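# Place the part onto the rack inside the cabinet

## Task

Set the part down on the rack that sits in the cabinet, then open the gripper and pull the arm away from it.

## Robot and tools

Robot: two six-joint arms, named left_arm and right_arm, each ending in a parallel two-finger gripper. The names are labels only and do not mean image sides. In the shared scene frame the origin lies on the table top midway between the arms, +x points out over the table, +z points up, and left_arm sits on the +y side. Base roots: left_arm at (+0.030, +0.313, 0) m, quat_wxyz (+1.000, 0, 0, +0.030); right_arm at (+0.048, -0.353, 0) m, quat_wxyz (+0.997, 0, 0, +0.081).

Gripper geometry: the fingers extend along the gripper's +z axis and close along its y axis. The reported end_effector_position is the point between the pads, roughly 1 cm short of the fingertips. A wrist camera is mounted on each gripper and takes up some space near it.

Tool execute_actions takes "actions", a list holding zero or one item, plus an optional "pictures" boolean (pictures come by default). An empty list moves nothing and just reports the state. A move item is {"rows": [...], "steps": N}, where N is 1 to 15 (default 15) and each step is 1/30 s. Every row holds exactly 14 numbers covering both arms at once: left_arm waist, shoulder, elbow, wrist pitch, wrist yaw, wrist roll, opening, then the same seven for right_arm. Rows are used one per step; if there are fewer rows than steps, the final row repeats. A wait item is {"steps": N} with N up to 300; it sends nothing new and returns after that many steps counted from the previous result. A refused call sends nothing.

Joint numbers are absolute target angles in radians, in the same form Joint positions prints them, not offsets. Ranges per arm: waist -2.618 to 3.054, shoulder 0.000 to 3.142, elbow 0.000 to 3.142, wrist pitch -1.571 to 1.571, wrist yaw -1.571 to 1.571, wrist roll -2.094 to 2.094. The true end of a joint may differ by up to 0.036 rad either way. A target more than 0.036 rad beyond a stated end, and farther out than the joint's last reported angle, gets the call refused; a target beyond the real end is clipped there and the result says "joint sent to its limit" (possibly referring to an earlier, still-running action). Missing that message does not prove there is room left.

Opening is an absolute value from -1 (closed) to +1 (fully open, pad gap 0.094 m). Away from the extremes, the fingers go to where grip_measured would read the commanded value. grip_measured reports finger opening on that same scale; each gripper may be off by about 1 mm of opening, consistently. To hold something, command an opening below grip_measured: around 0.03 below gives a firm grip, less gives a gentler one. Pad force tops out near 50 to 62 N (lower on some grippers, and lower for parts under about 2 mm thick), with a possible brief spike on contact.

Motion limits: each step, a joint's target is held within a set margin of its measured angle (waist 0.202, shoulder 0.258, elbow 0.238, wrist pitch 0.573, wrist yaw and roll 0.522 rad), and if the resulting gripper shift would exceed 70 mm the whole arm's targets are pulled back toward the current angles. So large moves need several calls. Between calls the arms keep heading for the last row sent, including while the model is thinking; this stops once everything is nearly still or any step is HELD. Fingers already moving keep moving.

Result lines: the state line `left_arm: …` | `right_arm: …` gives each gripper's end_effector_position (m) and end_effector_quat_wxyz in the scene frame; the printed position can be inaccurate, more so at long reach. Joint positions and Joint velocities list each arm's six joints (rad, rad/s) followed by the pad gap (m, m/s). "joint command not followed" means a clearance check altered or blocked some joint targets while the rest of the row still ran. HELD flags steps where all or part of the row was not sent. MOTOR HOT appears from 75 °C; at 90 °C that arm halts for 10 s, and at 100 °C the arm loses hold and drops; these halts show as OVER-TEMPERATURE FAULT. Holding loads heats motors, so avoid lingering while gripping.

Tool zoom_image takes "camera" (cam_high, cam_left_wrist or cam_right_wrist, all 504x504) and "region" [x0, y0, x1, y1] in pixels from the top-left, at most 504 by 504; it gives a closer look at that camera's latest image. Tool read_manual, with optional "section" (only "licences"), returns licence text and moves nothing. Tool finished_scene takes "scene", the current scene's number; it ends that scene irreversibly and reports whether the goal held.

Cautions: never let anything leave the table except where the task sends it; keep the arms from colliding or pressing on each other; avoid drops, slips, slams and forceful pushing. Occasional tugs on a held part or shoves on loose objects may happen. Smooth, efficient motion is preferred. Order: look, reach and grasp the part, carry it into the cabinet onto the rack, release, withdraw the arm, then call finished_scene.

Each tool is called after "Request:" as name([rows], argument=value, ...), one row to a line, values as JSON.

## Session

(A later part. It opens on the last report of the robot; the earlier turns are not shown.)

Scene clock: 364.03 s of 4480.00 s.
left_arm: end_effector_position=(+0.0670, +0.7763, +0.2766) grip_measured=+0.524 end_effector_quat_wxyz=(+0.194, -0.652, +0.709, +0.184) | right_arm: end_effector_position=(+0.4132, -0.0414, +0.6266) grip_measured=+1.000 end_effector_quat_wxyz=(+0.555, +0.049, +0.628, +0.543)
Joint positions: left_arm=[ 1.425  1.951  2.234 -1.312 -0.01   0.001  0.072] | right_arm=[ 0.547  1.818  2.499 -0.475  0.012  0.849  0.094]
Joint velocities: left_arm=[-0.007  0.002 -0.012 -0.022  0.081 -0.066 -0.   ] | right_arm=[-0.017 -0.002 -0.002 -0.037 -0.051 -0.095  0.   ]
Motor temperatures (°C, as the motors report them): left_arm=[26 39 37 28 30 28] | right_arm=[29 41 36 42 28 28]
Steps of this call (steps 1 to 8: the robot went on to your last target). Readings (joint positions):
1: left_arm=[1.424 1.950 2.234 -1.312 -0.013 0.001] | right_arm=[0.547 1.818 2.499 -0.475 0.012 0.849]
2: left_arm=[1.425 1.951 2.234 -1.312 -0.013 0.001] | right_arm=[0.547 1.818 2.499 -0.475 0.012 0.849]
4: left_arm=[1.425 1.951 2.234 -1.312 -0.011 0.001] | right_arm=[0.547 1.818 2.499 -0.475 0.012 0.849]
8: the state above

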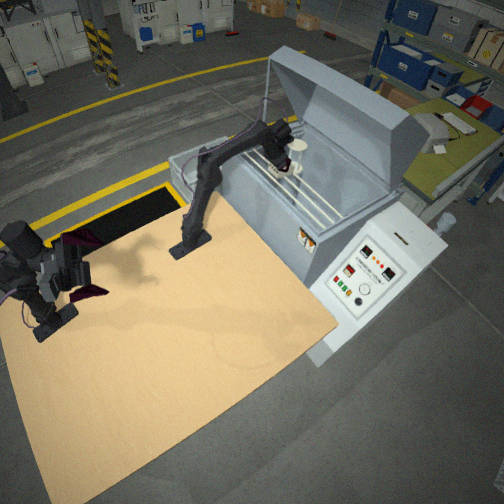

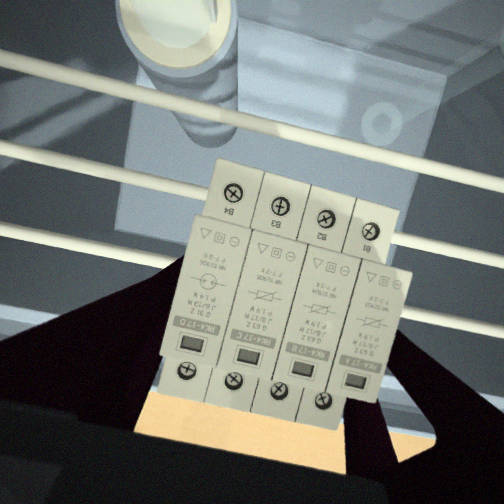

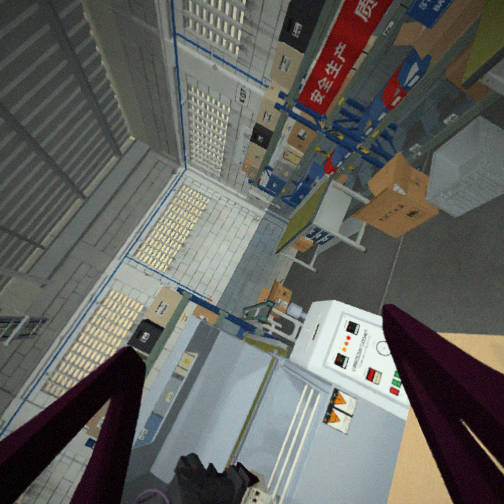

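Request:
execute_actions([
  {"rows": [
[1.4235,1.929,2.255,-1.240,-0.006,-0.008,0.48, 0.547,1.826,2.509,-0.481,0.012,0.849,1],
[1.4235,1.919,2.232,-1.218,-0.006,-0.008,0.48, 0.547,1.826,2.509,-0.481,0.012,0.849,1],
[1.4235,1.909,2.210,-1.199,-0.006,-0.008,0.48, 0.547,1.826,2.509,-0.481,0.012,0.849,1],
[1.4235,1.904,2.194,-1.180,-0.006,-0.008,0.48, 0.547,1.826,2.509,-0.481,0.012,0.849,1],
[1.4235,1.899,2.178,-1.159,-0.006,-0.008,0.48, 0.547,1.826,2.509,-0.481,0.012,0.849,1],
[1.4235,1.893,2.160,-1.138,-0.006,-0.008,0.48, 0.547,1.826,2.509,-0.481,0.012,0.849,1],
[1.4235,1.887,2.140,-1.116,-0.006,-0.008,0.48, 0.547,1.826,2.509,-0.481,0.012,0.849,1],
[1.4235,1.881,2.118,-1.094,-0.006,-0.008,0.48, 0.547,1.826,2.509,-0.481,0.012,0.849,1],
[1.4235,1.874,2.096,-1.073,-0.006,-0.008,0.48, 0.547,1.826,2.509,-0.481,0.012,0.849,1],
[1.4235,1.868,2.073,-1.052,-0.006,-0.008,0.48, 0.547,1.826,2.509,-0.481,0.012,0.849,1],
[1.4235,1.861,2.050,-1.033,-0.006,-0.008,0.48, 0.547,1.826,2.509,-0.481,0.012,0.849,1],
[1.4235,1.854,2.028,-1.016,-0.006,-0.008,0.48, 0.547,1.826,2.509,-0.481,0.012,0.849,1],
[1.4235,1.848,2.006,-1.000,-0.006,-0.008,0.48, 0.547,1.826,2.509,-0.481,0.012,0.849,1],
[1.4235,1.842,1.986,-0.988,-0.006,-0.008,0.48, 0.547,1.826,2.509,-0.481,0.012,0.849,1],
[1.4235,1.837,1.968,-0.978,-0.006,-0.008,0.48, 0.547,1.826,2.509,-0.481,0.012,0.849,1]
], "steps": 15},
], pictures=false)

Request:
execute_actions([
  {"rows": [
[1.4235,1.832,1.952,-0.972,-0.006,-0.008,0.48, 0.547,1.826,2.509,-0.481,0.012,0.849,1],
[1.4235,1.828,1.939,-0.970,-0.006,-0.008,0.48, 0.547,1.826,2.509,-0.481,0.012,0.849,1],
[1.4235,1.825,1.929,-0.970,-0.006,-0.008,0.48, 0.547,1.826,2.509,-0.481,0.012,0.849,1],
[1.4235,1.823,1.922,-0.970,-0.006,-0.008,0.48, 0.547,1.826,2.509,-0.481,0.012,0.849,1],
[1.4235,1.822,1.920,-0.970,-0.006,-0.008,0.48, 0.547,1.826,2.509,-0.481,0.012,0.849,1]
], "steps": 14},
])

Scene clock: 411.30 s of 4480.00 s.
left_arm: end_effector_position=(+0.0679, +0.7876, +0.2486) grip_measured=+0.524 end_effector_quat_wxyz=(+0.209, -0.648, +0.705, +0.198) | right_arm: end_effector_position=(+0.4132, -0.0414, +0.6266) grip_measured=+1.000 end_effector_quat_wxyz=(+0.555, +0.049, +0.628, +0.543)
Joint positions: left_arm=[ 1.425  1.886  1.996 -1.096 -0.01   0.001  0.072] | right_arm=[ 0.547  1.818  2.499 -0.475  0.012  0.849  0.094]
Joint velocities: left_arm=[-0.022 -0.134 -0.593  0.359 -0.066  0.081  0.   ] | right_arm=[-0.002  0.002 -0.002 -0.051  0.007  0.007  0.   ]
Motor temperatures (°C, as the motors report them): left_arm=[26 48 42 35 29 28] | right_arm=[29 42 36 43 28 28]
Steps of this call (steps 1 to 15: the robot went on to your last target; steps 16 to 90: nothing new was sent; then 43.77 s passed at rest; steps 91 to 105: all 15 steps of this action). Readings (joint positions):
91: left_arm=[1.425 1.951 2.234 -1.311 -0.010 0.001] | right_arm=[0.547 1.818 2.499 -0.475 0.012 0.849]
92: left_arm=[1.425 1.951 2.234 -1.308 -0.010 0.001] | right_arm=[0.547 1.818 2.499 -0.475 0.012 0.849]
94: left_arm=[1.425 1.946 2.217 -1.283 -0.010 0.001] | right_arm=[0.547 1.818 2.499 -0.475 0.012 0.849]
98: left_arm=[1.425 1.925 2.151 -1.219 -0.010 0.001] | right_arm=[0.547 1.818 2.499 -0.475 0.012 0.849]
105: the state above

Scene clock: 411.77 s of 4480.00 s.
left_arm: end_effector_position=(+0.0679, +0.7870, +0.2366) grip_measured=+0.524 end_effector_quat_wxyz=(+0.210, -0.648, +0.705, +0.199) | right_arm: end_effector_position=(+0.4132, -0.0414, +0.6266) grip_measured=+1.000 end_effector_quat_wxyz=(+0.555, +0.049, +0.628, +0.543)
Joint positions: left_arm=[ 1.425  1.863  1.913 -1.034 -0.01   0.001  0.072] | right_arm=[ 0.547  1.818  2.499 -0.475  0.012  0.849  0.094]
Joint velocities: left_arm=[ 0.007 -0.042 -0.007  0.022 -0.022 -0.007  0.001] | right_arm=[ 0.022 -0.017 -0.002 -0.007 -0.007  0.066  0.   ]
Motor temperatures (°C, as the motors report them): left_arm=[26 48 42 35 29 28] | right_arm=[29 42 36 43 28 28]
Steps of this call (steps 1 to 14: all 14 steps of this action). Readings (joint positions):
1: left_arm=[1.425 1.882 1.976 -1.083 -0.010 0.001] | right_arm=[0.547 1.818 2.499 -0.475 0.012 0.849]
2: left_arm=[1.425 1.878 1.959 -1.073 -0.010 0.001] | right_arm=[0.547 1.818 2.499 -0.475 0.012 0.849]
4: left_arm=[1.425 1.873 1.931 -1.059 -0.010 0.001] | right_arm=[0.547 1.818 2.499 -0.475 0.012 0.849]
8: left_arm=[1.425 1.870 1.913 -1.049 -0.010 0.001] | right_arm=[0.547 1.818 2.499 -0.475 0.012 0.849]
14: the state above

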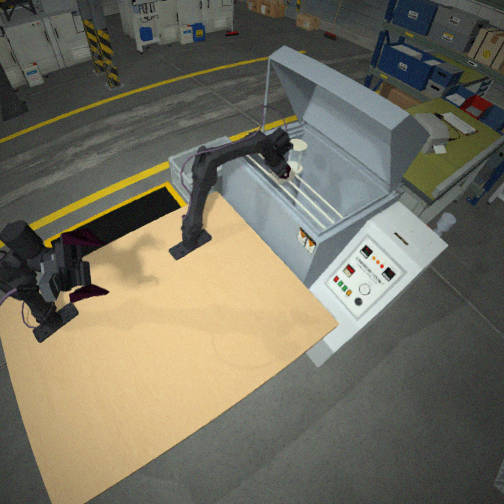

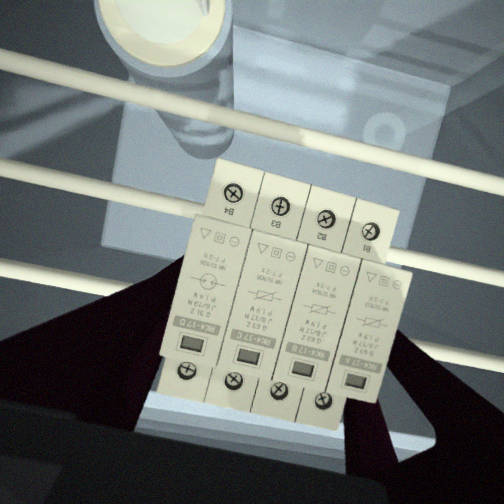

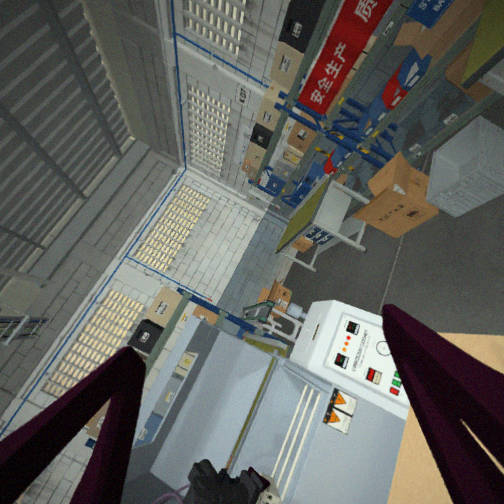

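Request:
execute_actions(actions=[])

Scene clock: 426.50 s of 4480.00 s.
left_arm: end_effector_position=(+0.0679, +0.7876, +0.2382) grip_measured=+0.524 end_effector_quat_wxyz=(+0.212, -0.647, +0.704, +0.201) | right_arm: end_effector_position=(+0.4132, -0.0414, +0.6266) grip_measured=+1.000 end_effector_quat_wxyz=(+0.555, +0.049, +0.628, +0.543)
Joint positions: left_arm=[ 1.425  1.861  1.913 -1.03  -0.01   0.001  0.072] | right_arm=[ 0.547  1.818  2.499 -0.475  0.012  0.849  0.094]
Joint velocities: left_arm=[-0.002 -0.012  0.017 -0.022  0.007 -0.007 -0.001] | right_arm=[ 0.002 -0.012 -0.012  0.037  0.037  0.022  0.   ]
Motor temperatures (°C, as the motors report them): left_arm=[26 51 41 37 29 28] | right_arm=[29 42 36 43 28 28]
Steps of this call (steps 1 to 15: the robot went on to your last target; steps 16 to 90: nothing new was sent; then 11.73 s passed at rest). Readings (joint positions):
1: left_arm=[1.425 1.862 1.913 -1.032 -0.010 0.001] | right_arm=[0.547 1.818 2.499 -0.475 0.012 0.849]
2: left_arm=[1.425 1.861 1.913 -1.031 -0.010 0.001] | right_arm=[0.547 1.818 2.499 -0.475 0.012 0.849]
4: left_arm=[1.425 1.861 1.913 -1.030 -0.010 0.001] | right_arm=[0.547 1.818 2.499 -0.475 0.012 0.849]
8: left_arm=[1.425 1.861 1.913 -1.030 -0.010 0.001] | right_arm=[0.547 1.818 2.499 -0.475 0.012 0.849]
90: the state above
All arms were judged still, so your last target was given up. Only a new action makes them travel on or press farther. Fingers that are still opening or closing keep moving.

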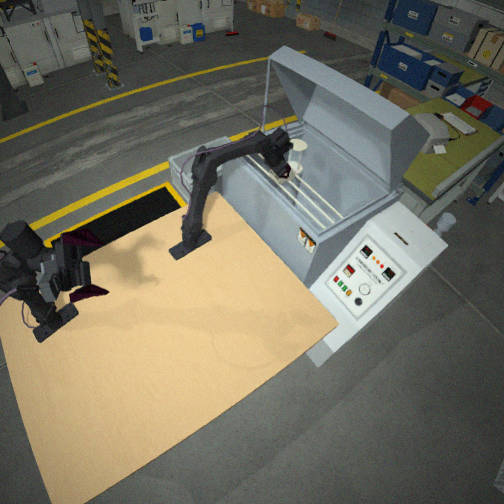

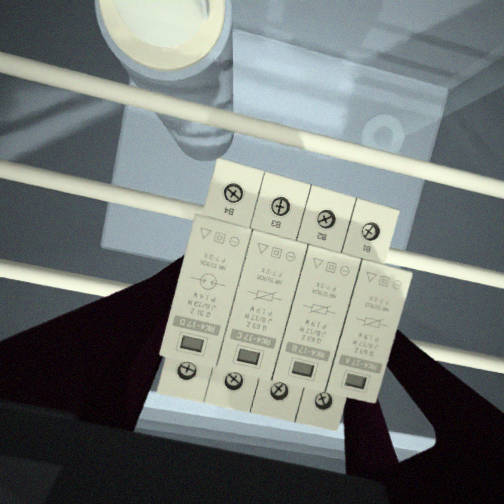

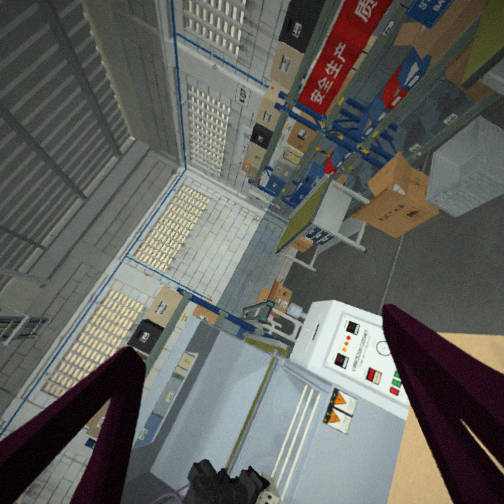

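Request:
execute_actions([
  {"rows":[
[1.4235,1.821,1.920,-0.965,-0.006,-0.008,0.48,0.547,1.826,2.509,-0.481,0.012,0.849,1],
[1.4235,1.820,1.920,-0.960,-0.006,-0.008,0.48,0.547,1.826,2.509,-0.481,0.012,0.849,1],
[1.4235,1.819,1.918,-0.955,-0.006,-0.008,0.48,0.547,1.826,2.509,-0.481,0.012,0.849,1],
[1.4235,1.818,1.915,-0.950,-0.006,-0.008,0.48,0.547,1.826,2.509,-0.481,0.012,0.849,1],
[1.4235,1.817,1.912,-0.945,-0.006,-0.008,0.48,0.547,1.826,2.509,-0.481,0.012,0.849,1],
[1.4235,1.815,1.909,-0.940,-0.006,-0.008,0.48,0.547,1.826,2.509,-0.481,0.012,0.849,1],
[1.4235,1.814,1.905,-0.935,-0.006,-0.008,0.48,0.547,1.826,2.509,-0.481,0.012,0.849,1],
[1.4235,1.813,1.901,-0.930,-0.006,-0.008,0.48,0.547,1.826,2.509,-0.481,0.012,0.849,1],
[1.4235,1.812,1.897,-0.925,-0.006,-0.008,0.48,0.547,1.826,2.509,-0.481,0.012,0.849,1],
[1.4235,1.810,1.893,-0.920,-0.006,-0.008,0.48,0.547,1.826,2.509,-0.481,0.012,0.849,1],
[1.4235,1.809,1.889,-0.920,-0.006,-0.008,0.48,0.547,1.826,2.509,-0.481,0.012,0.849,1],
[1.4235,1.808,1.886,-0.920,-0.006,-0.008,0.48,0.547,1.826,2.509,-0.481,0.012,0.849,1],
[1.4235,1.808,1.883,-0.920,-0.006,-0.008,0.48,0.547,1.826,2.509,-0.481,0.012,0.849,1],
[1.4235,1.808,1.880,-0.920,-0.006,-0.008,0.48,0.547,1.826,2.509,-0.481,0.012,0.849,1],
[1.4235,1.808,1.878,-0.920,-0.006,-0.008,0.48,0.547,1.826,2.509,-0.481,0.012,0.849,1]
],"steps":15},
], pictures=false)

Request:
execute_actions([
  {"rows":[
[1.4235,1.808,1.878,-0.917,-0.006,-0.008,0.48,0.547,1.826,2.509,-0.481,0.012,0.849,1],
[1.4235,1.807,1.877,-0.914,-0.006,-0.008,0.48,0.547,1.826,2.509,-0.481,0.012,0.849,1],
[1.4235,1.806,1.875,-0.911,-0.006,-0.008,0.48,0.547,1.826,2.509,-0.481,0.012,0.849,1],
[1.4235,1.806,1.873,-0.908,-0.006,-0.008,0.48,0.547,1.826,2.509,-0.481,0.012,0.849,1],
[1.4235,1.805,1.870,-0.905,-0.006,-0.008,0.48,0.547,1.826,2.509,-0.481,0.012,0.849,1],
[1.4235,1.804,1.867,-0.902,-0.006,-0.008,0.48,0.547,1.826,2.509,-0.481,0.012,0.849,1],
[1.4235,1.804,1.864,-0.899,-0.006,-0.008,0.48,0.547,1.826,2.509,-0.481,0.012,0.849,1],
[1.4235,1.803,1.861,-0.896,-0.006,-0.008,0.48,0.547,1.826,2.509,-0.481,0.012,0.849,1],
[1.4235,1.802,1.858,-0.893,-0.006,-0.008,0.48,0.547,1.826,2.509,-0.481,0.012,0.849,1],
[1.4235,1.801,1.855,-0.893,-0.006,-0.008,0.48,0.547,1.826,2.509,-0.481,0.012,0.849,1],
[1.4235,1.801,1.852,-0.893,-0.006,-0.008,0.48,0.547,1.826,2.509,-0.481,0.012,0.849,1],
[1.4235,1.801,1.849,-0.893,-0.006,-0.008,0.48,0.547,1.826,2.509,-0.481,0.012,0.849,1],
[1.4235,1.801,1.847,-0.893,-0.006,-0.008,0.48,0.547,1.826,2.509,-0.481,0.012,0.849,1],
[1.4235,1.801,1.845,-0.893,-0.006,-0.008,0.48,0.547,1.826,2.509,-0.481,0.012,0.849,1],
[1.4235,1.801,1.844,-0.893,-0.006,-0.008,0.48,0.547,1.826,2.509,-0.481,0.012,0.849,1]
],"steps":15},
], pictures=false)

Request:
execute_actions([
  {"steps":8},
])

Scene clock: 447.07 s of 4480.00 s.
left_arm: end_effector_position=(+0.0682, +0.7906, +0.2382) grip_measured=+0.524 end_effector_quat_wxyz=(+0.221, -0.645, +0.701, +0.209) | right_arm: end_effector_position=(+0.4132, -0.0414, +0.6266) grip_measured=+1.000 end_effector_quat_wxyz=(+0.555, +0.049, +0.628, +0.543)
Joint positions: left_arm=[ 1.425  1.847  1.881 -0.986 -0.01   0.001  0.072] | right_arm=[ 0.547  1.818  2.499 -0.475  0.012  0.849  0.094]
Joint velocities: left_arm=[-0.007 -0.022 -0.071  0.022  0.022  0.037 -0.   ] | right_arm=[ 0.002  0.007  0.007  0.037 -0.037 -0.066  0.   ]
Motor temperatures (°C, as the motors report them): left_arm=[26 54 41 38 29 28] | right_arm=[29 42 36 43 28 28]
Steps of this call (steps 1 to 90: nothing new was sent; then 17.07 s passed at rest; steps 91 to 105: all 15 steps of this action). Readings (joint positions):
91: left_arm=[1.425 1.861 1.913 -1.029 -0.010 0.001] | right_arm=[0.547 1.818 2.499 -0.475 0.012 0.849]
92: left_arm=[1.425 1.861 1.913 -1.028 -0.010 0.001] | right_arm=[0.547 1.818 2.499 -0.475 0.012 0.849]
94: left_arm=[1.425 1.861 1.913 -1.024 -0.010 0.001] | right_arm=[0.547 1.818 2.499 -0.475 0.012 0.849]
98: left_arm=[1.425 1.859 1.910 -1.007 -0.010 0.001] | right_arm=[0.547 1.818 2.499 -0.475 0.012 0.849]
105: the state above

Scene clock: 447.57 s of 4480.00 s.
left_arm: end_effector_position=(+0.0684, +0.7917, +0.2293) grip_measured=+0.524 end_effector_quat_wxyz=(+0.220, -0.645, +0.701, +0.208) | right_arm: end_effector_position=(+0.4132, -0.0414, +0.6266) grip_measured=+1.000 end_effector_quat_wxyz=(+0.555, +0.049, +0.628, +0.543)
Joint positions: left_arm=[ 1.425  1.846  1.844 -0.955 -0.009  0.     0.072] | right_arm=[ 0.547  1.818  2.499 -0.475  0.012  0.849  0.094]
Joint velocities: left_arm=[ 0.002 -0.046 -0.046  0.081 -0.007 -0.066 -0.   ] | right_arm=[ 0.002  0.002  0.017 -0.051  0.051  0.007  0.   ]
Motor temperatures (°C, as the motors report them): left_arm=[26 54 41 38 29 28] | right_arm=[29 42 36 43 28 28]
Steps of this call (steps 1 to 15: all 15 steps of this action). Readings (joint positions):
1: left_arm=[1.425 1.847 1.878 -0.985 -0.010 0.001] | right_arm=[0.547 1.818 2.499 -0.475 0.012 0.849]
2: left_arm=[1.425 1.847 1.876 -0.984 -0.010 0.001] | right_arm=[0.547 1.818 2.499 -0.475 0.012 0.849]
4: left_arm=[1.425 1.847 1.872 -0.981 -0.010 0.001] | right_arm=[0.547 1.818 2.499 -0.475 0.012 0.849]
8: left_arm=[1.425 1.847 1.863 -0.970 -0.010 0.001] | right_arm=[0.547 1.818 2.499 -0.475 0.012 0.849]
15: the state above

Scene clock: 447.83 s of 4480.00 s.
left_arm: end_effector_position=(+0.0683, +0.7909, +0.2307) grip_measured=+0.524 end_effector_quat_wxyz=(+0.221, -0.645, +0.701, +0.209) | right_arm: end_effector_position=(+0.4132, -0.0414, +0.6266) grip_measured=+1.000 end_effector_quat_wxyz=(+0.555, +0.049, +0.628, +0.543)
Joint positions: left_arm=[ 1.425  1.841  1.842 -0.954 -0.009  0.     0.072] | right_arm=[ 0.547  1.818  2.499 -0.475  0.012  0.849  0.094]
Joint velocities: left_arm=[ 0.017  0.012  0.022 -0.007 -0.095 -0.037  0.   ] | right_arm=[ 0.012  0.002 -0.007 -0.007 -0.022  0.007  0.   ]
Motor temperatures (°C, as the motors report them): left_arm=[26 55 41 38 29 28] | right_arm=[29 42 36 43 28 28]
Steps of this call (steps 1 to 8: the robot went on to your last target). Readings (joint positions):
1: left_arm=[1.425 1.844 1.843 -0.954 -0.009 0.000] | right_arm=[0.547 1.818 2.499 -0.475 0.012 0.849]
2: left_arm=[1.425 1.843 1.842 -0.954 -0.009 0.000] | right_arm=[0.547 1.818 2.499 -0.475 0.012 0.849]
4: left_arm=[1.425 1.841 1.842 -0.954 -0.009 0.000] | right_arm=[0.547 1.818 2.499 -0.475 0.012 0.849]
8: the state above

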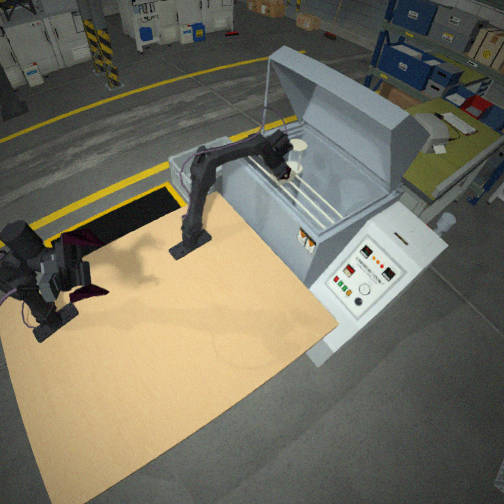

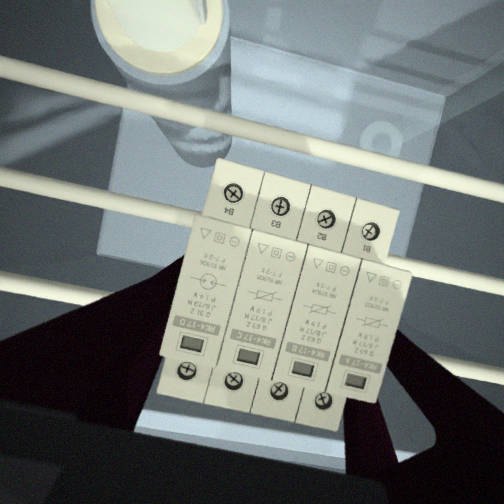

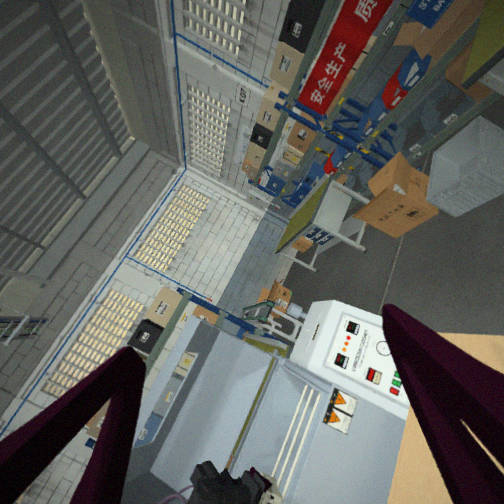

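Request:
execute_actions([
  {"rows":[
[1.4235,1.801,1.843,-0.893,-0.006,-0.008,0.48,0.547,1.826,2.509,-0.481,0.012,0.849,1],
[1.4235,1.801,1.842,-0.893,-0.006,-0.008,0.48,0.547,1.826,2.509,-0.481,0.012,0.849,1],
[1.4235,1.801,1.841,-0.893,-0.006,-0.008,0.48,0.547,1.826,2.509,-0.481,0.012,0.849,1],
[1.4235,1.801,1.840,-0.893,-0.006,-0.008,0.48,0.547,1.826,2.509,-0.481,0.012,0.849,1],
[1.4235,1.801,1.839,-0.893,-0.006,-0.008,0.48,0.547,1.826,2.509,-0.481,0.012,0.849,1],
[1.4235,1.801,1.838,-0.893,-0.006,-0.008,0.48,0.547,1.826,2.509,-0.481,0.012,0.849,1],
[1.4235,1.801,1.837,-0.893,-0.006,-0.008,0.48,0.547,1.826,2.509,-0.481,0.012,0.849,1],
[1.4235,1.801,1.836,-0.893,-0.006,-0.008,0.48,0.547,1.826,2.509,-0.481,0.012,0.849,1],
[1.4235,1.801,1.835,-0.893,-0.006,-0.008,0.48,0.547,1.826,2.509,-0.481,0.012,0.849,1],
[1.4235,1.801,1.834,-0.893,-0.006,-0.008,0.48,0.547,1.826,2.509,-0.481,0.012,0.849,1],
[1.4235,1.801,1.833,-0.893,-0.006,-0.008,0.48,0.547,1.826,2.509,-0.481,0.012,0.849,1],
[1.4235,1.801,1.832,-0.893,-0.006,-0.008,0.48,0.547,1.826,2.509,-0.481,0.012,0.849,1]
],"steps":15},
], pictures=false)

Request:
execute_actions([
  {"steps":6},
], pictures=false)

Scene clock: 457.40 s of 4480.00 s.
left_arm: end_effector_position=(+0.0683, +0.7906, +0.2292) grip_measured=+0.524 end_effector_quat_wxyz=(+0.221, -0.645, +0.701, +0.208) | right_arm: end_effector_position=(+0.4132, -0.0414, +0.6266) grip_measured=+1.000 end_effector_quat_wxyz=(+0.555, +0.049, +0.628, +0.543)
Joint positions: left_arm=[ 1.425  1.839  1.834 -0.949 -0.009 -0.     0.072] | right_arm=[ 0.547  1.818  2.499 -0.475  0.012  0.849  0.094]
Joint velocities: left_arm=[-0.017 -0.012  0.027 -0.007 -0.007 -0.066 -0.   ] | right_arm=[ 0.007  0.007 -0.012 -0.022 -0.066  0.007  0.   ]
Motor temperatures (°C, as the motors report them): left_arm=[26 56 41 39 29 28] | right_arm=[29 42 36 43 28 28]
Steps of this call (steps 1 to 15: the robot went on to your last target; steps 16 to 90: nothing new was sent; then 6.07 s passed at rest; steps 91 to 105: all 15 steps of this action). Readings (joint positions):
91: left_arm=[1.425 1.841 1.842 -0.954 -0.009 0.000] | right_arm=[0.547 1.818 2.499 -0.475 0.012 0.849]
92: left_arm=[1.425 1.841 1.842 -0.954 -0.009 0.000] | right_arm=[0.547 1.818 2.499 -0.475 0.012 0.849]
94: left_arm=[1.425 1.841 1.842 -0.954 -0.009 0.000] | right_arm=[0.547 1.818 2.499 -0.475 0.012 0.849]
98: left_arm=[1.425 1.841 1.842 -0.954 -0.009 0.000] | right_arm=[0.547 1.818 2.499 -0.475 0.012 0.849]
105: the state above

Scene clock: 457.60 s of 4480.00 s.
left_arm: end_effector_position=(+0.0683, +0.7906, +0.2292) grip_measured=+0.524 end_effector_quat_wxyz=(+0.221, -0.645, +0.701, +0.208) | right_arm: end_effector_position=(+0.4132, -0.0414, +0.6266) grip_measured=+1.000 end_effector_quat_wxyz=(+0.555, +0.049, +0.628, +0.543)
Joint positions: left_arm=[ 1.425  1.839  1.834 -0.949 -0.009 -0.     0.072] | right_arm=[ 0.547  1.818  2.499 -0.475  0.012  0.849  0.094]
Joint velocities: left_arm=[ 0.017 -0.007 -0.002  0.051 -0.007  0.007 -0.001] | right_arm=[ 0.002  0.007 -0.007 -0.007 -0.022  0.022  0.   ]
Motor temperatures (°C, as the motors report them): left_arm=[26 56 41 39 29 28] | right_arm=[29 42 36 43 28 28]
Steps of this call (steps 1 to 6: the robot went on to your last target). Readings (joint positions):
1: left_arm=[1.425 1.839 1.834 -0.949 -0.009 -0.000] | right_arm=[0.547 1.818 2.499 -0.475 0.012 0.849]
2: left_arm=[1.425 1.839 1.834 -0.949 -0.009 -0.000] | right_arm=[0.547 1.818 2.499 -0.475 0.012 0.849]
4: left_arm=[1.425 1.839 1.834 -0.949 -0.009 -0.000] | right_arm=[0.547 1.818 2.499 -0.475 0.012 0.849]
6: the state above

Request:
execute_actions([
  {"rows":[
[1.4235,1.806,1.832,-0.901,-0.006,-0.008,0.48,0.547,1.826,2.509,-0.481,0.012,0.849,1],
[1.4235,1.811,1.832,-0.909,-0.006,-0.008,0.48,0.547,1.826,2.509,-0.481,0.012,0.849,1],
[1.4235,1.816,1.832,-0.917,-0.006,-0.008,0.48,0.547,1.826,2.509,-0.481,0.012,0.849,1],
[1.4235,1.821,1.832,-0.925,-0.006,-0.008,0.48,0.547,1.826,2.509,-0.481,0.012,0.849,1],
[1.4235,1.826,1.832,-0.933,-0.006,-0.006,0.48,0.547,1.826,2.509,-0.481,0.012,0.849,1],
[1.4235,1.831,1.832,-0.941,-0.006,-0.004,0.49,0.547,1.826,2.509,-0.481,0.012,0.849,1],
[1.4235,1.835,1.832,-0.947,-0.006,-0.002,0.50,0.547,1.826,2.509,-0.481,0.012,0.849,1],
[1.4235,1.835,1.832,-0.947,-0.006,0.0,0.51,0.547,1.826,2.509,-0.481,0.012,0.849,1],
[1.4235,1.835,1.832,-0.947,-0.006,0.0,0.525,0.547,1.826,2.509,-0.481,0.012,0.849,1],
[1.4235,1.835,1.832,-0.947,-0.006,0.0,0.56,0.547,1.826,2.509,-0.481,0.012,0.849,1],
[1.4235,1.835,1.832,-0.947,-0.006,0.0,0.63,0.547,1.826,2.509,-0.481,0.012,0.849,1],
[1.4235,1.835,1.832,-0.947,-0.006,0.0,0.72,0.547,1.826,2.509,-0.481,0.012,0.849,1],
[1.4235,1.835,1.832,-0.947,-0.006,0.0,0.82,0.547,1.826,2.509,-0.481,0.012,0.849,1],
[1.4235,1.835,1.832,-0.947,-0.006,0.0,0.92,0.547,1.826,2.509,-0.481,0.012,0.849,1],
[1.4235,1.835,1.832,-0.947,-0.006,0.0,1.0,0.547,1.826,2.509,-0.481,0.012,0.849,1]
],"steps":15},
], pictures=false)

Request:
execute_actions([
  {"rows":[
[1.4235,1.833,1.832,-0.947,-0.006,0.0,1.0,0.547,1.826,2.509,-0.481,0.012,0.849,1],
[1.4235,1.828,1.832,-0.947,-0.006,0.0,1.0,0.547,1.826,2.509,-0.481,0.012,0.849,1],
[1.4235,1.819,1.832,-0.947,-0.006,0.0,1.0,0.547,1.826,2.509,-0.481,0.012,0.849,1],
[1.4235,1.808,1.832,-0.947,-0.006,0.0,1.0,0.547,1.826,2.509,-0.481,0.012,0.849,1],
[1.4235,1.793,1.831,-0.947,-0.006,0.0,1.0,0.547,1.826,2.509,-0.481,0.012,0.849,1],
[1.4235,1.776,1.827,-0.947,-0.006,0.0,1.0,0.547,1.826,2.509,-0.481,0.012,0.849,1],
[1.4235,1.756,1.820,-0.947,-0.006,0.0,1.0,0.547,1.826,2.509,-0.481,0.012,0.849,1],
[1.4235,1.734,1.811,-0.947,-0.006,0.0,1.0,0.547,1.826,2.509,-0.481,0.012,0.849,1],
[1.4235,1.710,1.800,-0.947,-0.006,0.0,1.0,0.547,1.826,2.509,-0.481,0.012,0.849,1],
[1.422,1.684,1.788,-0.947,-0.006,0.0,1.0,0.547,1.826,2.509,-0.481,0.012,0.849,1],
[1.417,1.657,1.773,-0.947,-0.006,0.0,1.0,0.547,1.826,2.509,-0.481,0.012,0.849,1],
[1.410,1.628,1.756,-0.947,-0.006,0.0,1.0,0.547,1.826,2.509,-0.481,0.012,0.849,1],
[1.399,1.597,1.738,-0.947,-0.006,0.0,1.0,0.547,1.826,2.509,-0.481,0.012,0.849,1],
[1.387,1.566,1.719,-0.947,-0.006,0.0,1.0,0.547,1.826,2.509,-0.481,0.012,0.849,1],
[1.372,1.534,1.698,-0.947,-0.006,0.0,1.0,0.547,1.826,2.509,-0.481,0.012,0.849,1]
],"steps":15},
])

Request:
execute_actions([
  {"rows":[
[1.354,1.501,1.676,-0.947,-0.006,0.0,1.0,0.547,1.826,2.509,-0.481,0.012,0.849,1],
[1.335,1.468,1.654,-0.947,-0.006,0.0,1.0,0.547,1.826,2.509,-0.481,0.012,0.849,1],
[1.314,1.435,1.630,-0.947,-0.006,0.0,1.0,0.547,1.826,2.509,-0.481,0.012,0.849,1],
[1.291,1.402,1.606,-0.947,-0.006,0.0,1.0,0.547,1.826,2.509,-0.481,0.012,0.849,1],
[1.267,1.369,1.582,-0.947,-0.006,0.0,1.0,0.547,1.826,2.509,-0.481,0.012,0.849,1],
[1.242,1.336,1.557,-0.947,-0.006,0.0,1.0,0.547,1.826,2.509,-0.481,0.012,0.849,1],
[1.216,1.304,1.532,-0.947,-0.006,0.0,1.0,0.547,1.826,2.509,-0.481,0.012,0.849,1],
[1.188,1.273,1.507,-0.947,-0.006,0.0,1.0,0.547,1.826,2.509,-0.481,0.012,0.849,1],
[1.160,1.242,1.482,-0.947,-0.006,0.0,1.0,0.547,1.826,2.509,-0.481,0.012,0.849,1],
[1.132,1.213,1.458,-0.947,-0.006,0.0,1.0,0.547,1.826,2.509,-0.481,0.012,0.849,1],
[1.103,1.186,1.434,-0.947,-0.006,0.0,1.0,0.547,1.826,2.509,-0.481,0.012,0.849,1],
[1.074,1.160,1.410,-0.947,-0.006,0.0,1.0,0.547,1.826,2.509,-0.481,0.012,0.849,1],
[1.044,1.136,1.388,-0.947,-0.006,0.0,1.0,0.547,1.826,2.509,-0.481,0.012,0.849,1],
[1.015,1.114,1.366,-0.947,-0.006,0.0,1.0,0.547,1.826,2.509,-0.481,0.012,0.849,1],
[0.987,1.094,1.345,-0.947,-0.006,0.0,1.0,0.547,1.826,2.509,-0.481,0.012,0.849,1]
],"steps":15},
], pictures=false)

Request:
execute_actions([
  {"rows":[
[0.959,1.077,1.326,-0.947,-0.006,0.0,1.0,0.547,1.826,2.509,-0.481,0.012,0.849,1],
[0.931,1.062,1.308,-0.947,-0.006,0.0,1.0,0.547,1.826,2.509,-0.481,0.012,0.849,1],
[0.905,1.051,1.291,-0.947,-0.006,0.0,1.0,0.547,1.826,2.509,-0.481,0.012,0.849,1],
[0.880,1.042,1.276,-0.947,-0.006,0.0,1.0,0.547,1.826,2.509,-0.481,0.012,0.849,1],
[0.856,1.037,1.264,-0.947,-0.006,0.0,1.0,0.547,1.826,2.509,-0.481,0.012,0.849,1],
[0.833,1.035,1.253,-0.947,-0.006,0.0,1.0,0.547,1.826,2.509,-0.481,0.012,0.849,1],
[0.812,1.035,1.244,-0.947,-0.006,0.0,1.0,0.547,1.826,2.509,-0.481,0.012,0.849,1],
[0.793,1.035,1.237,-0.947,-0.006,0.0,1.0,0.547,1.826,2.509,-0.481,0.012,0.849,1],
[0.775,1.035,1.233,-0.947,-0.006,0.0,1.0,0.547,1.826,2.509,-0.481,0.012,0.849,1],
[0.760,1.035,1.232,-0.947,-0.006,0.0,1.0,0.547,1.826,2.509,-0.481,0.012,0.849,1],
[0.748,1.035,1.232,-0.947,-0.006,0.0,1.0,0.547,1.826,2.509,-0.481,0.012,0.849,1],
[0.737,1.035,1.232,-0.947,-0.006,0.0,1.0,0.547,1.826,2.509,-0.481,0.012,0.849,1],
[0.730,1.035,1.232,-0.947,-0.006,0.0,1.0,0.547,1.826,2.509,-0.481,0.012,0.849,1],
[0.725,1.035,1.232,-0.947,-0.006,0.0,1.0,0.547,1.826,2.509,-0.481,0.012,0.849,1],
[0.7235,1.035,1.232,-0.947,-0.006,0.0,1.0,0.547,1.826,2.509,-0.481,0.012,0.849,1]
],"steps":15},
])

Scene clock: 513.97 s of 4480.00 s.
left_arm: end_effector_position=(+0.0682, +0.7902, +0.2289) grip_measured=+0.969 end_effector_quat_wxyz=(+0.220, -0.646, +0.701, +0.208) | right_arm: end_effector_position=(+0.4132, -0.0414, +0.6266) grip_measured=+1.000 end_effector_quat_wxyz=(+0.555, +0.049, +0.628, +0.543)
Joint positions: left_arm=[ 1.425  1.839  1.834 -0.951 -0.009 -0.     0.093] | right_arm=[ 0.547  1.818  2.499 -0.475  0.012  0.849  0.094]
Joint velocities: left_arm=[ 0.002  0.002 -0.002 -0.051  0.007 -0.022  0.084] | right_arm=[ 0.012  0.022 -0.017 -0.007 -0.007 -0.037  0.   ]
Motor temperatures (°C, as the motors report them): left_arm=[26 59 41 42 29 28] | right_arm=[29 42 37 43 28 28]
Steps of this call (steps 1 to 15: the robot went on to your last target; steps 16 to 90: nothing new was sent; then 52.87 s passed at rest; steps 91 to 105: all 15 steps of this action). Readings (joint positions):
91: left_arm=[1.425 1.839 1.834 -0.949 -0.009 -0.000] | right_arm=[0.547 1.818 2.499 -0.475 0.012 0.849]
92: left_arm=[1.425 1.839 1.834 -0.949 -0.009 -0.000] | right_arm=[0.547 1.818 2.499 -0.475 0.012 0.849]
94: left_arm=[1.425 1.839 1.834 -0.951 -0.009 -0.000] | right_arm=[0.547 1.818 2.499 -0.475 0.012 0.849]
98: left_arm=[1.425 1.839 1.834 -0.954 -0.009 -0.000] | right_arm=[0.547 1.818 2.499 -0.475 0.012 0.849]
105: the state above

Scene clock: 514.47 s of 4480.00 s.
left_arm: end_effector_position=(+0.0703, +0.7469, +0.3018) grip_measured=+1.000 end_effector_quat_wxyz=(+0.279, -0.622, +0.684, +0.258) | right_arm: end_effector_position=(+0.4132, -0.0414, +0.6266) grip_measured=+1.000 end_effector_quat_wxyz=(+0.555, +0.049, +0.628, +0.543)
Joint positions: left_arm=[ 1.411  1.6    1.75  -0.941 -0.01  -0.     0.094] | right_arm=[ 0.547  1.818  2.499 -0.475  0.012  0.849  0.094]
Joint velocities: left_arm=[-0.266 -0.979 -0.471  0.022  0.007  0.037  0.   ] | right_arm=[ 0.007  0.007 -0.007 -0.022  0.066  0.007  0.   ]
Motor temperatures (°C, as the motors report them): left_arm=[26 59 41 41 29 28] | right_arm=[29 42 37 43 28 28]
Steps of this call (steps 1 to 15: all 15 steps of this action). Readings (joint positions):
1: left_arm=[1.425 1.839 1.834 -0.951 -0.009 -0.000] | right_arm=[0.547 1.818 2.499 -0.475 0.012 0.849]
2: left_arm=[1.425 1.839 1.834 -0.951 -0.009 -0.000] | right_arm=[0.547 1.818 2.499 -0.475 0.012 0.849]
4: left_arm=[1.425 1.838 1.834 -0.950 -0.009 -0.000] | right_arm=[0.547 1.818 2.499 -0.475 0.012 0.849]
8: left_arm=[1.425 1.804 1.830 -0.949 -0.009 -0.000] | right_arm=[0.547 1.818 2.499 -0.475 0.012 0.849]
15: the state above

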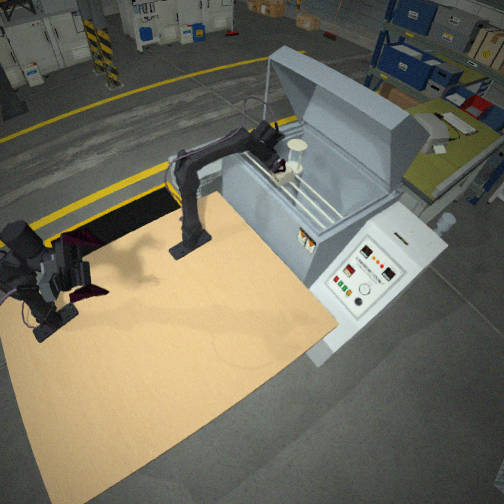

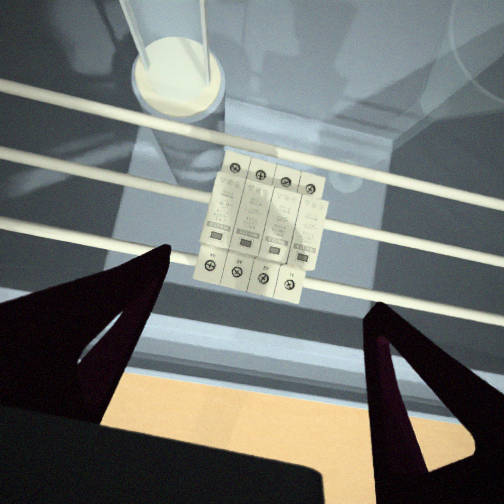

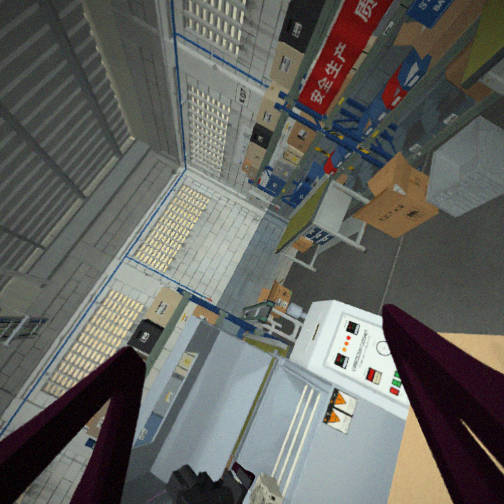

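Scene clock: 514.97 s of 4480.00 s.
left_arm: end_effector_position=(+0.1755, +0.6042, +0.3247) grip_measured=+1.000 end_effector_quat_wxyz=(+0.368, -0.472, +0.767, +0.229) | right_arm: end_effector_position=(+0.4132, -0.0414, +0.6266) grip_measured=+1.000 end_effector_quat_wxyz=(+0.555, +0.049, +0.628, +0.543)
Joint positions: left_arm=[ 1.041  1.141  1.402 -0.935 -0.005 -0.     0.094] | right_arm=[ 0.547  1.818  2.499 -0.475  0.012  0.849  0.094]
Joint velocities: left_arm=[-0.813 -0.632 -0.608 -0.007  0.037  0.007  0.   ] | right_arm=[-0.002 -0.012 -0.012 -0.007  0.051 -0.066  0.   ]
Motor temperatures (°C, as the motors report them): left_arm=[26 59 41 41 29 28] | right_arm=[29 42 37 43 28 28]
Steps of this call (steps 1 to 15: all 15 steps of this action). Readings (joint positions):
1: left_arm=[1.399 1.565 1.733 -0.940 -0.010 -0.000] | right_arm=[0.547 1.818 2.499 -0.475 0.012 0.849]
2: left_arm=[1.383 1.531 1.713 -0.938 -0.010 -0.000] | right_arm=[0.547 1.818 2.499 -0.475 0.012 0.849]
4: left_arm=[1.340 1.463 1.670 -0.936 -0.010 -0.000] | right_arm=[0.547 1.818 2.499 -0.475 0.012 0.849]
8: left_arm=[1.239 1.334 1.571 -0.933 -0.008 -0.000] | right_arm=[0.547 1.818 2.499 -0.475 0.012 0.849]
15: the state above

Scene clock: 515.47 s of 4480.00 s.
left_arm: end_effector_position=(+0.2379, +0.5298, +0.2869) grip_measured=+1.000 end_effector_quat_wxyz=(+0.371, -0.357, +0.842, +0.159) | right_arm: end_effector_position=(+0.4132, -0.0414, +0.6266) grip_measured=+1.000 end_effector_quat_wxyz=(+0.555, +0.049, +0.628, +0.543)
Joint positions: left_arm=[ 0.74   1.049  1.247 -0.938 -0.004 -0.     0.094] | right_arm=[ 0.547  1.818  2.499 -0.475  0.012  0.849  0.094]
Joint velocities: left_arm=[-0.149 -0.002  0.007  0.007 -0.051 -0.066  0.   ] | right_arm=[-0.002  0.007 -0.002  0.022 -0.066 -0.007  0.   ]
Motor temperatures (°C, as the motors report them): left_arm=[26 58 41 41 29 28] | right_arm=[29 42 37 43 28 28]
Steps of this call (steps 1 to 15: all 15 steps of this action). Readings (joint positions):
1: left_arm=[1.012 1.119 1.381 -0.935 -0.005 -0.000] | right_arm=[0.547 1.818 2.499 -0.475 0.012 0.849]
2: left_arm=[0.984 1.101 1.361 -0.935 -0.005 -0.000] | right_arm=[0.547 1.818 2.499 -0.475 0.012 0.849]
4: left_arm=[0.930 1.070 1.325 -0.936 -0.004 -0.000] | right_arm=[0.547 1.818 2.499 -0.475 0.012 0.849]
8: left_arm=[0.835 1.049 1.274 -0.936 -0.004 -0.000] | right_arm=[0.547 1.818 2.499 -0.475 0.012 0.849]
15: the state above

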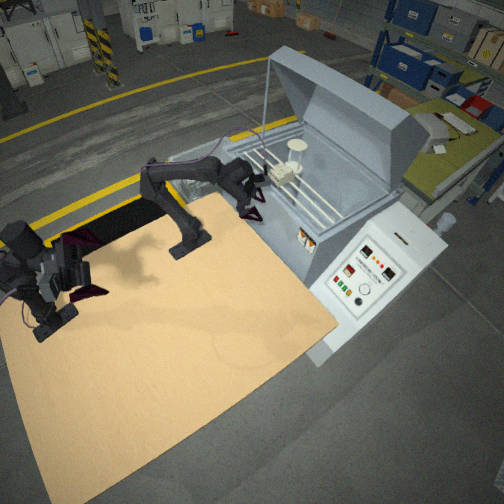

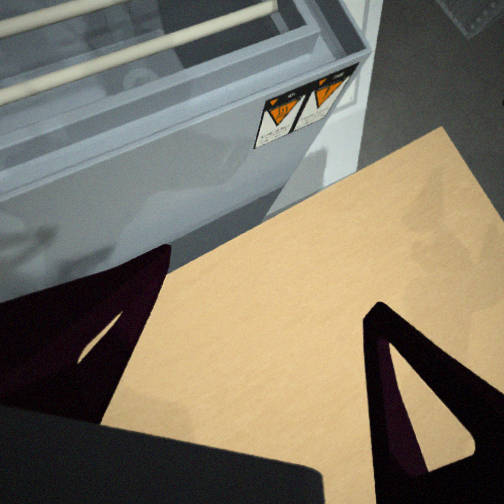

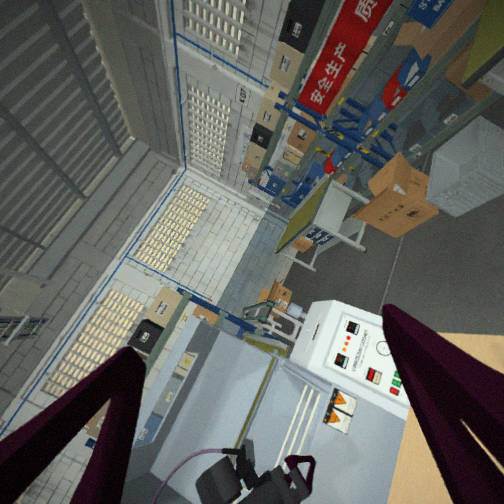

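Request:
zoom_image(camera="cam_high", region=[230, 120, 350, 240])

Region (230, 120, 350, 240) of cam_high's 504x504 image, scaled by 4.200, with more detail than that image has.

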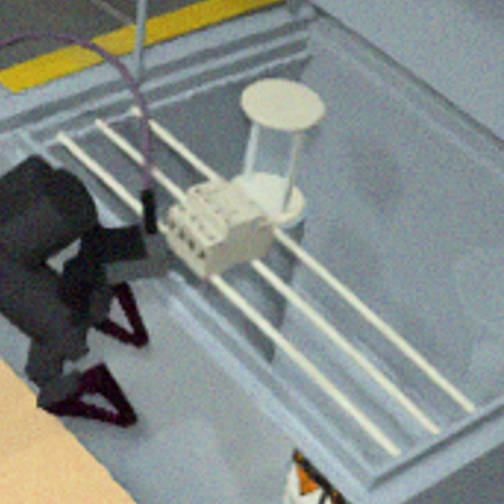

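Request:
finished_scene(scene=1)

The scene is finished: the task was done.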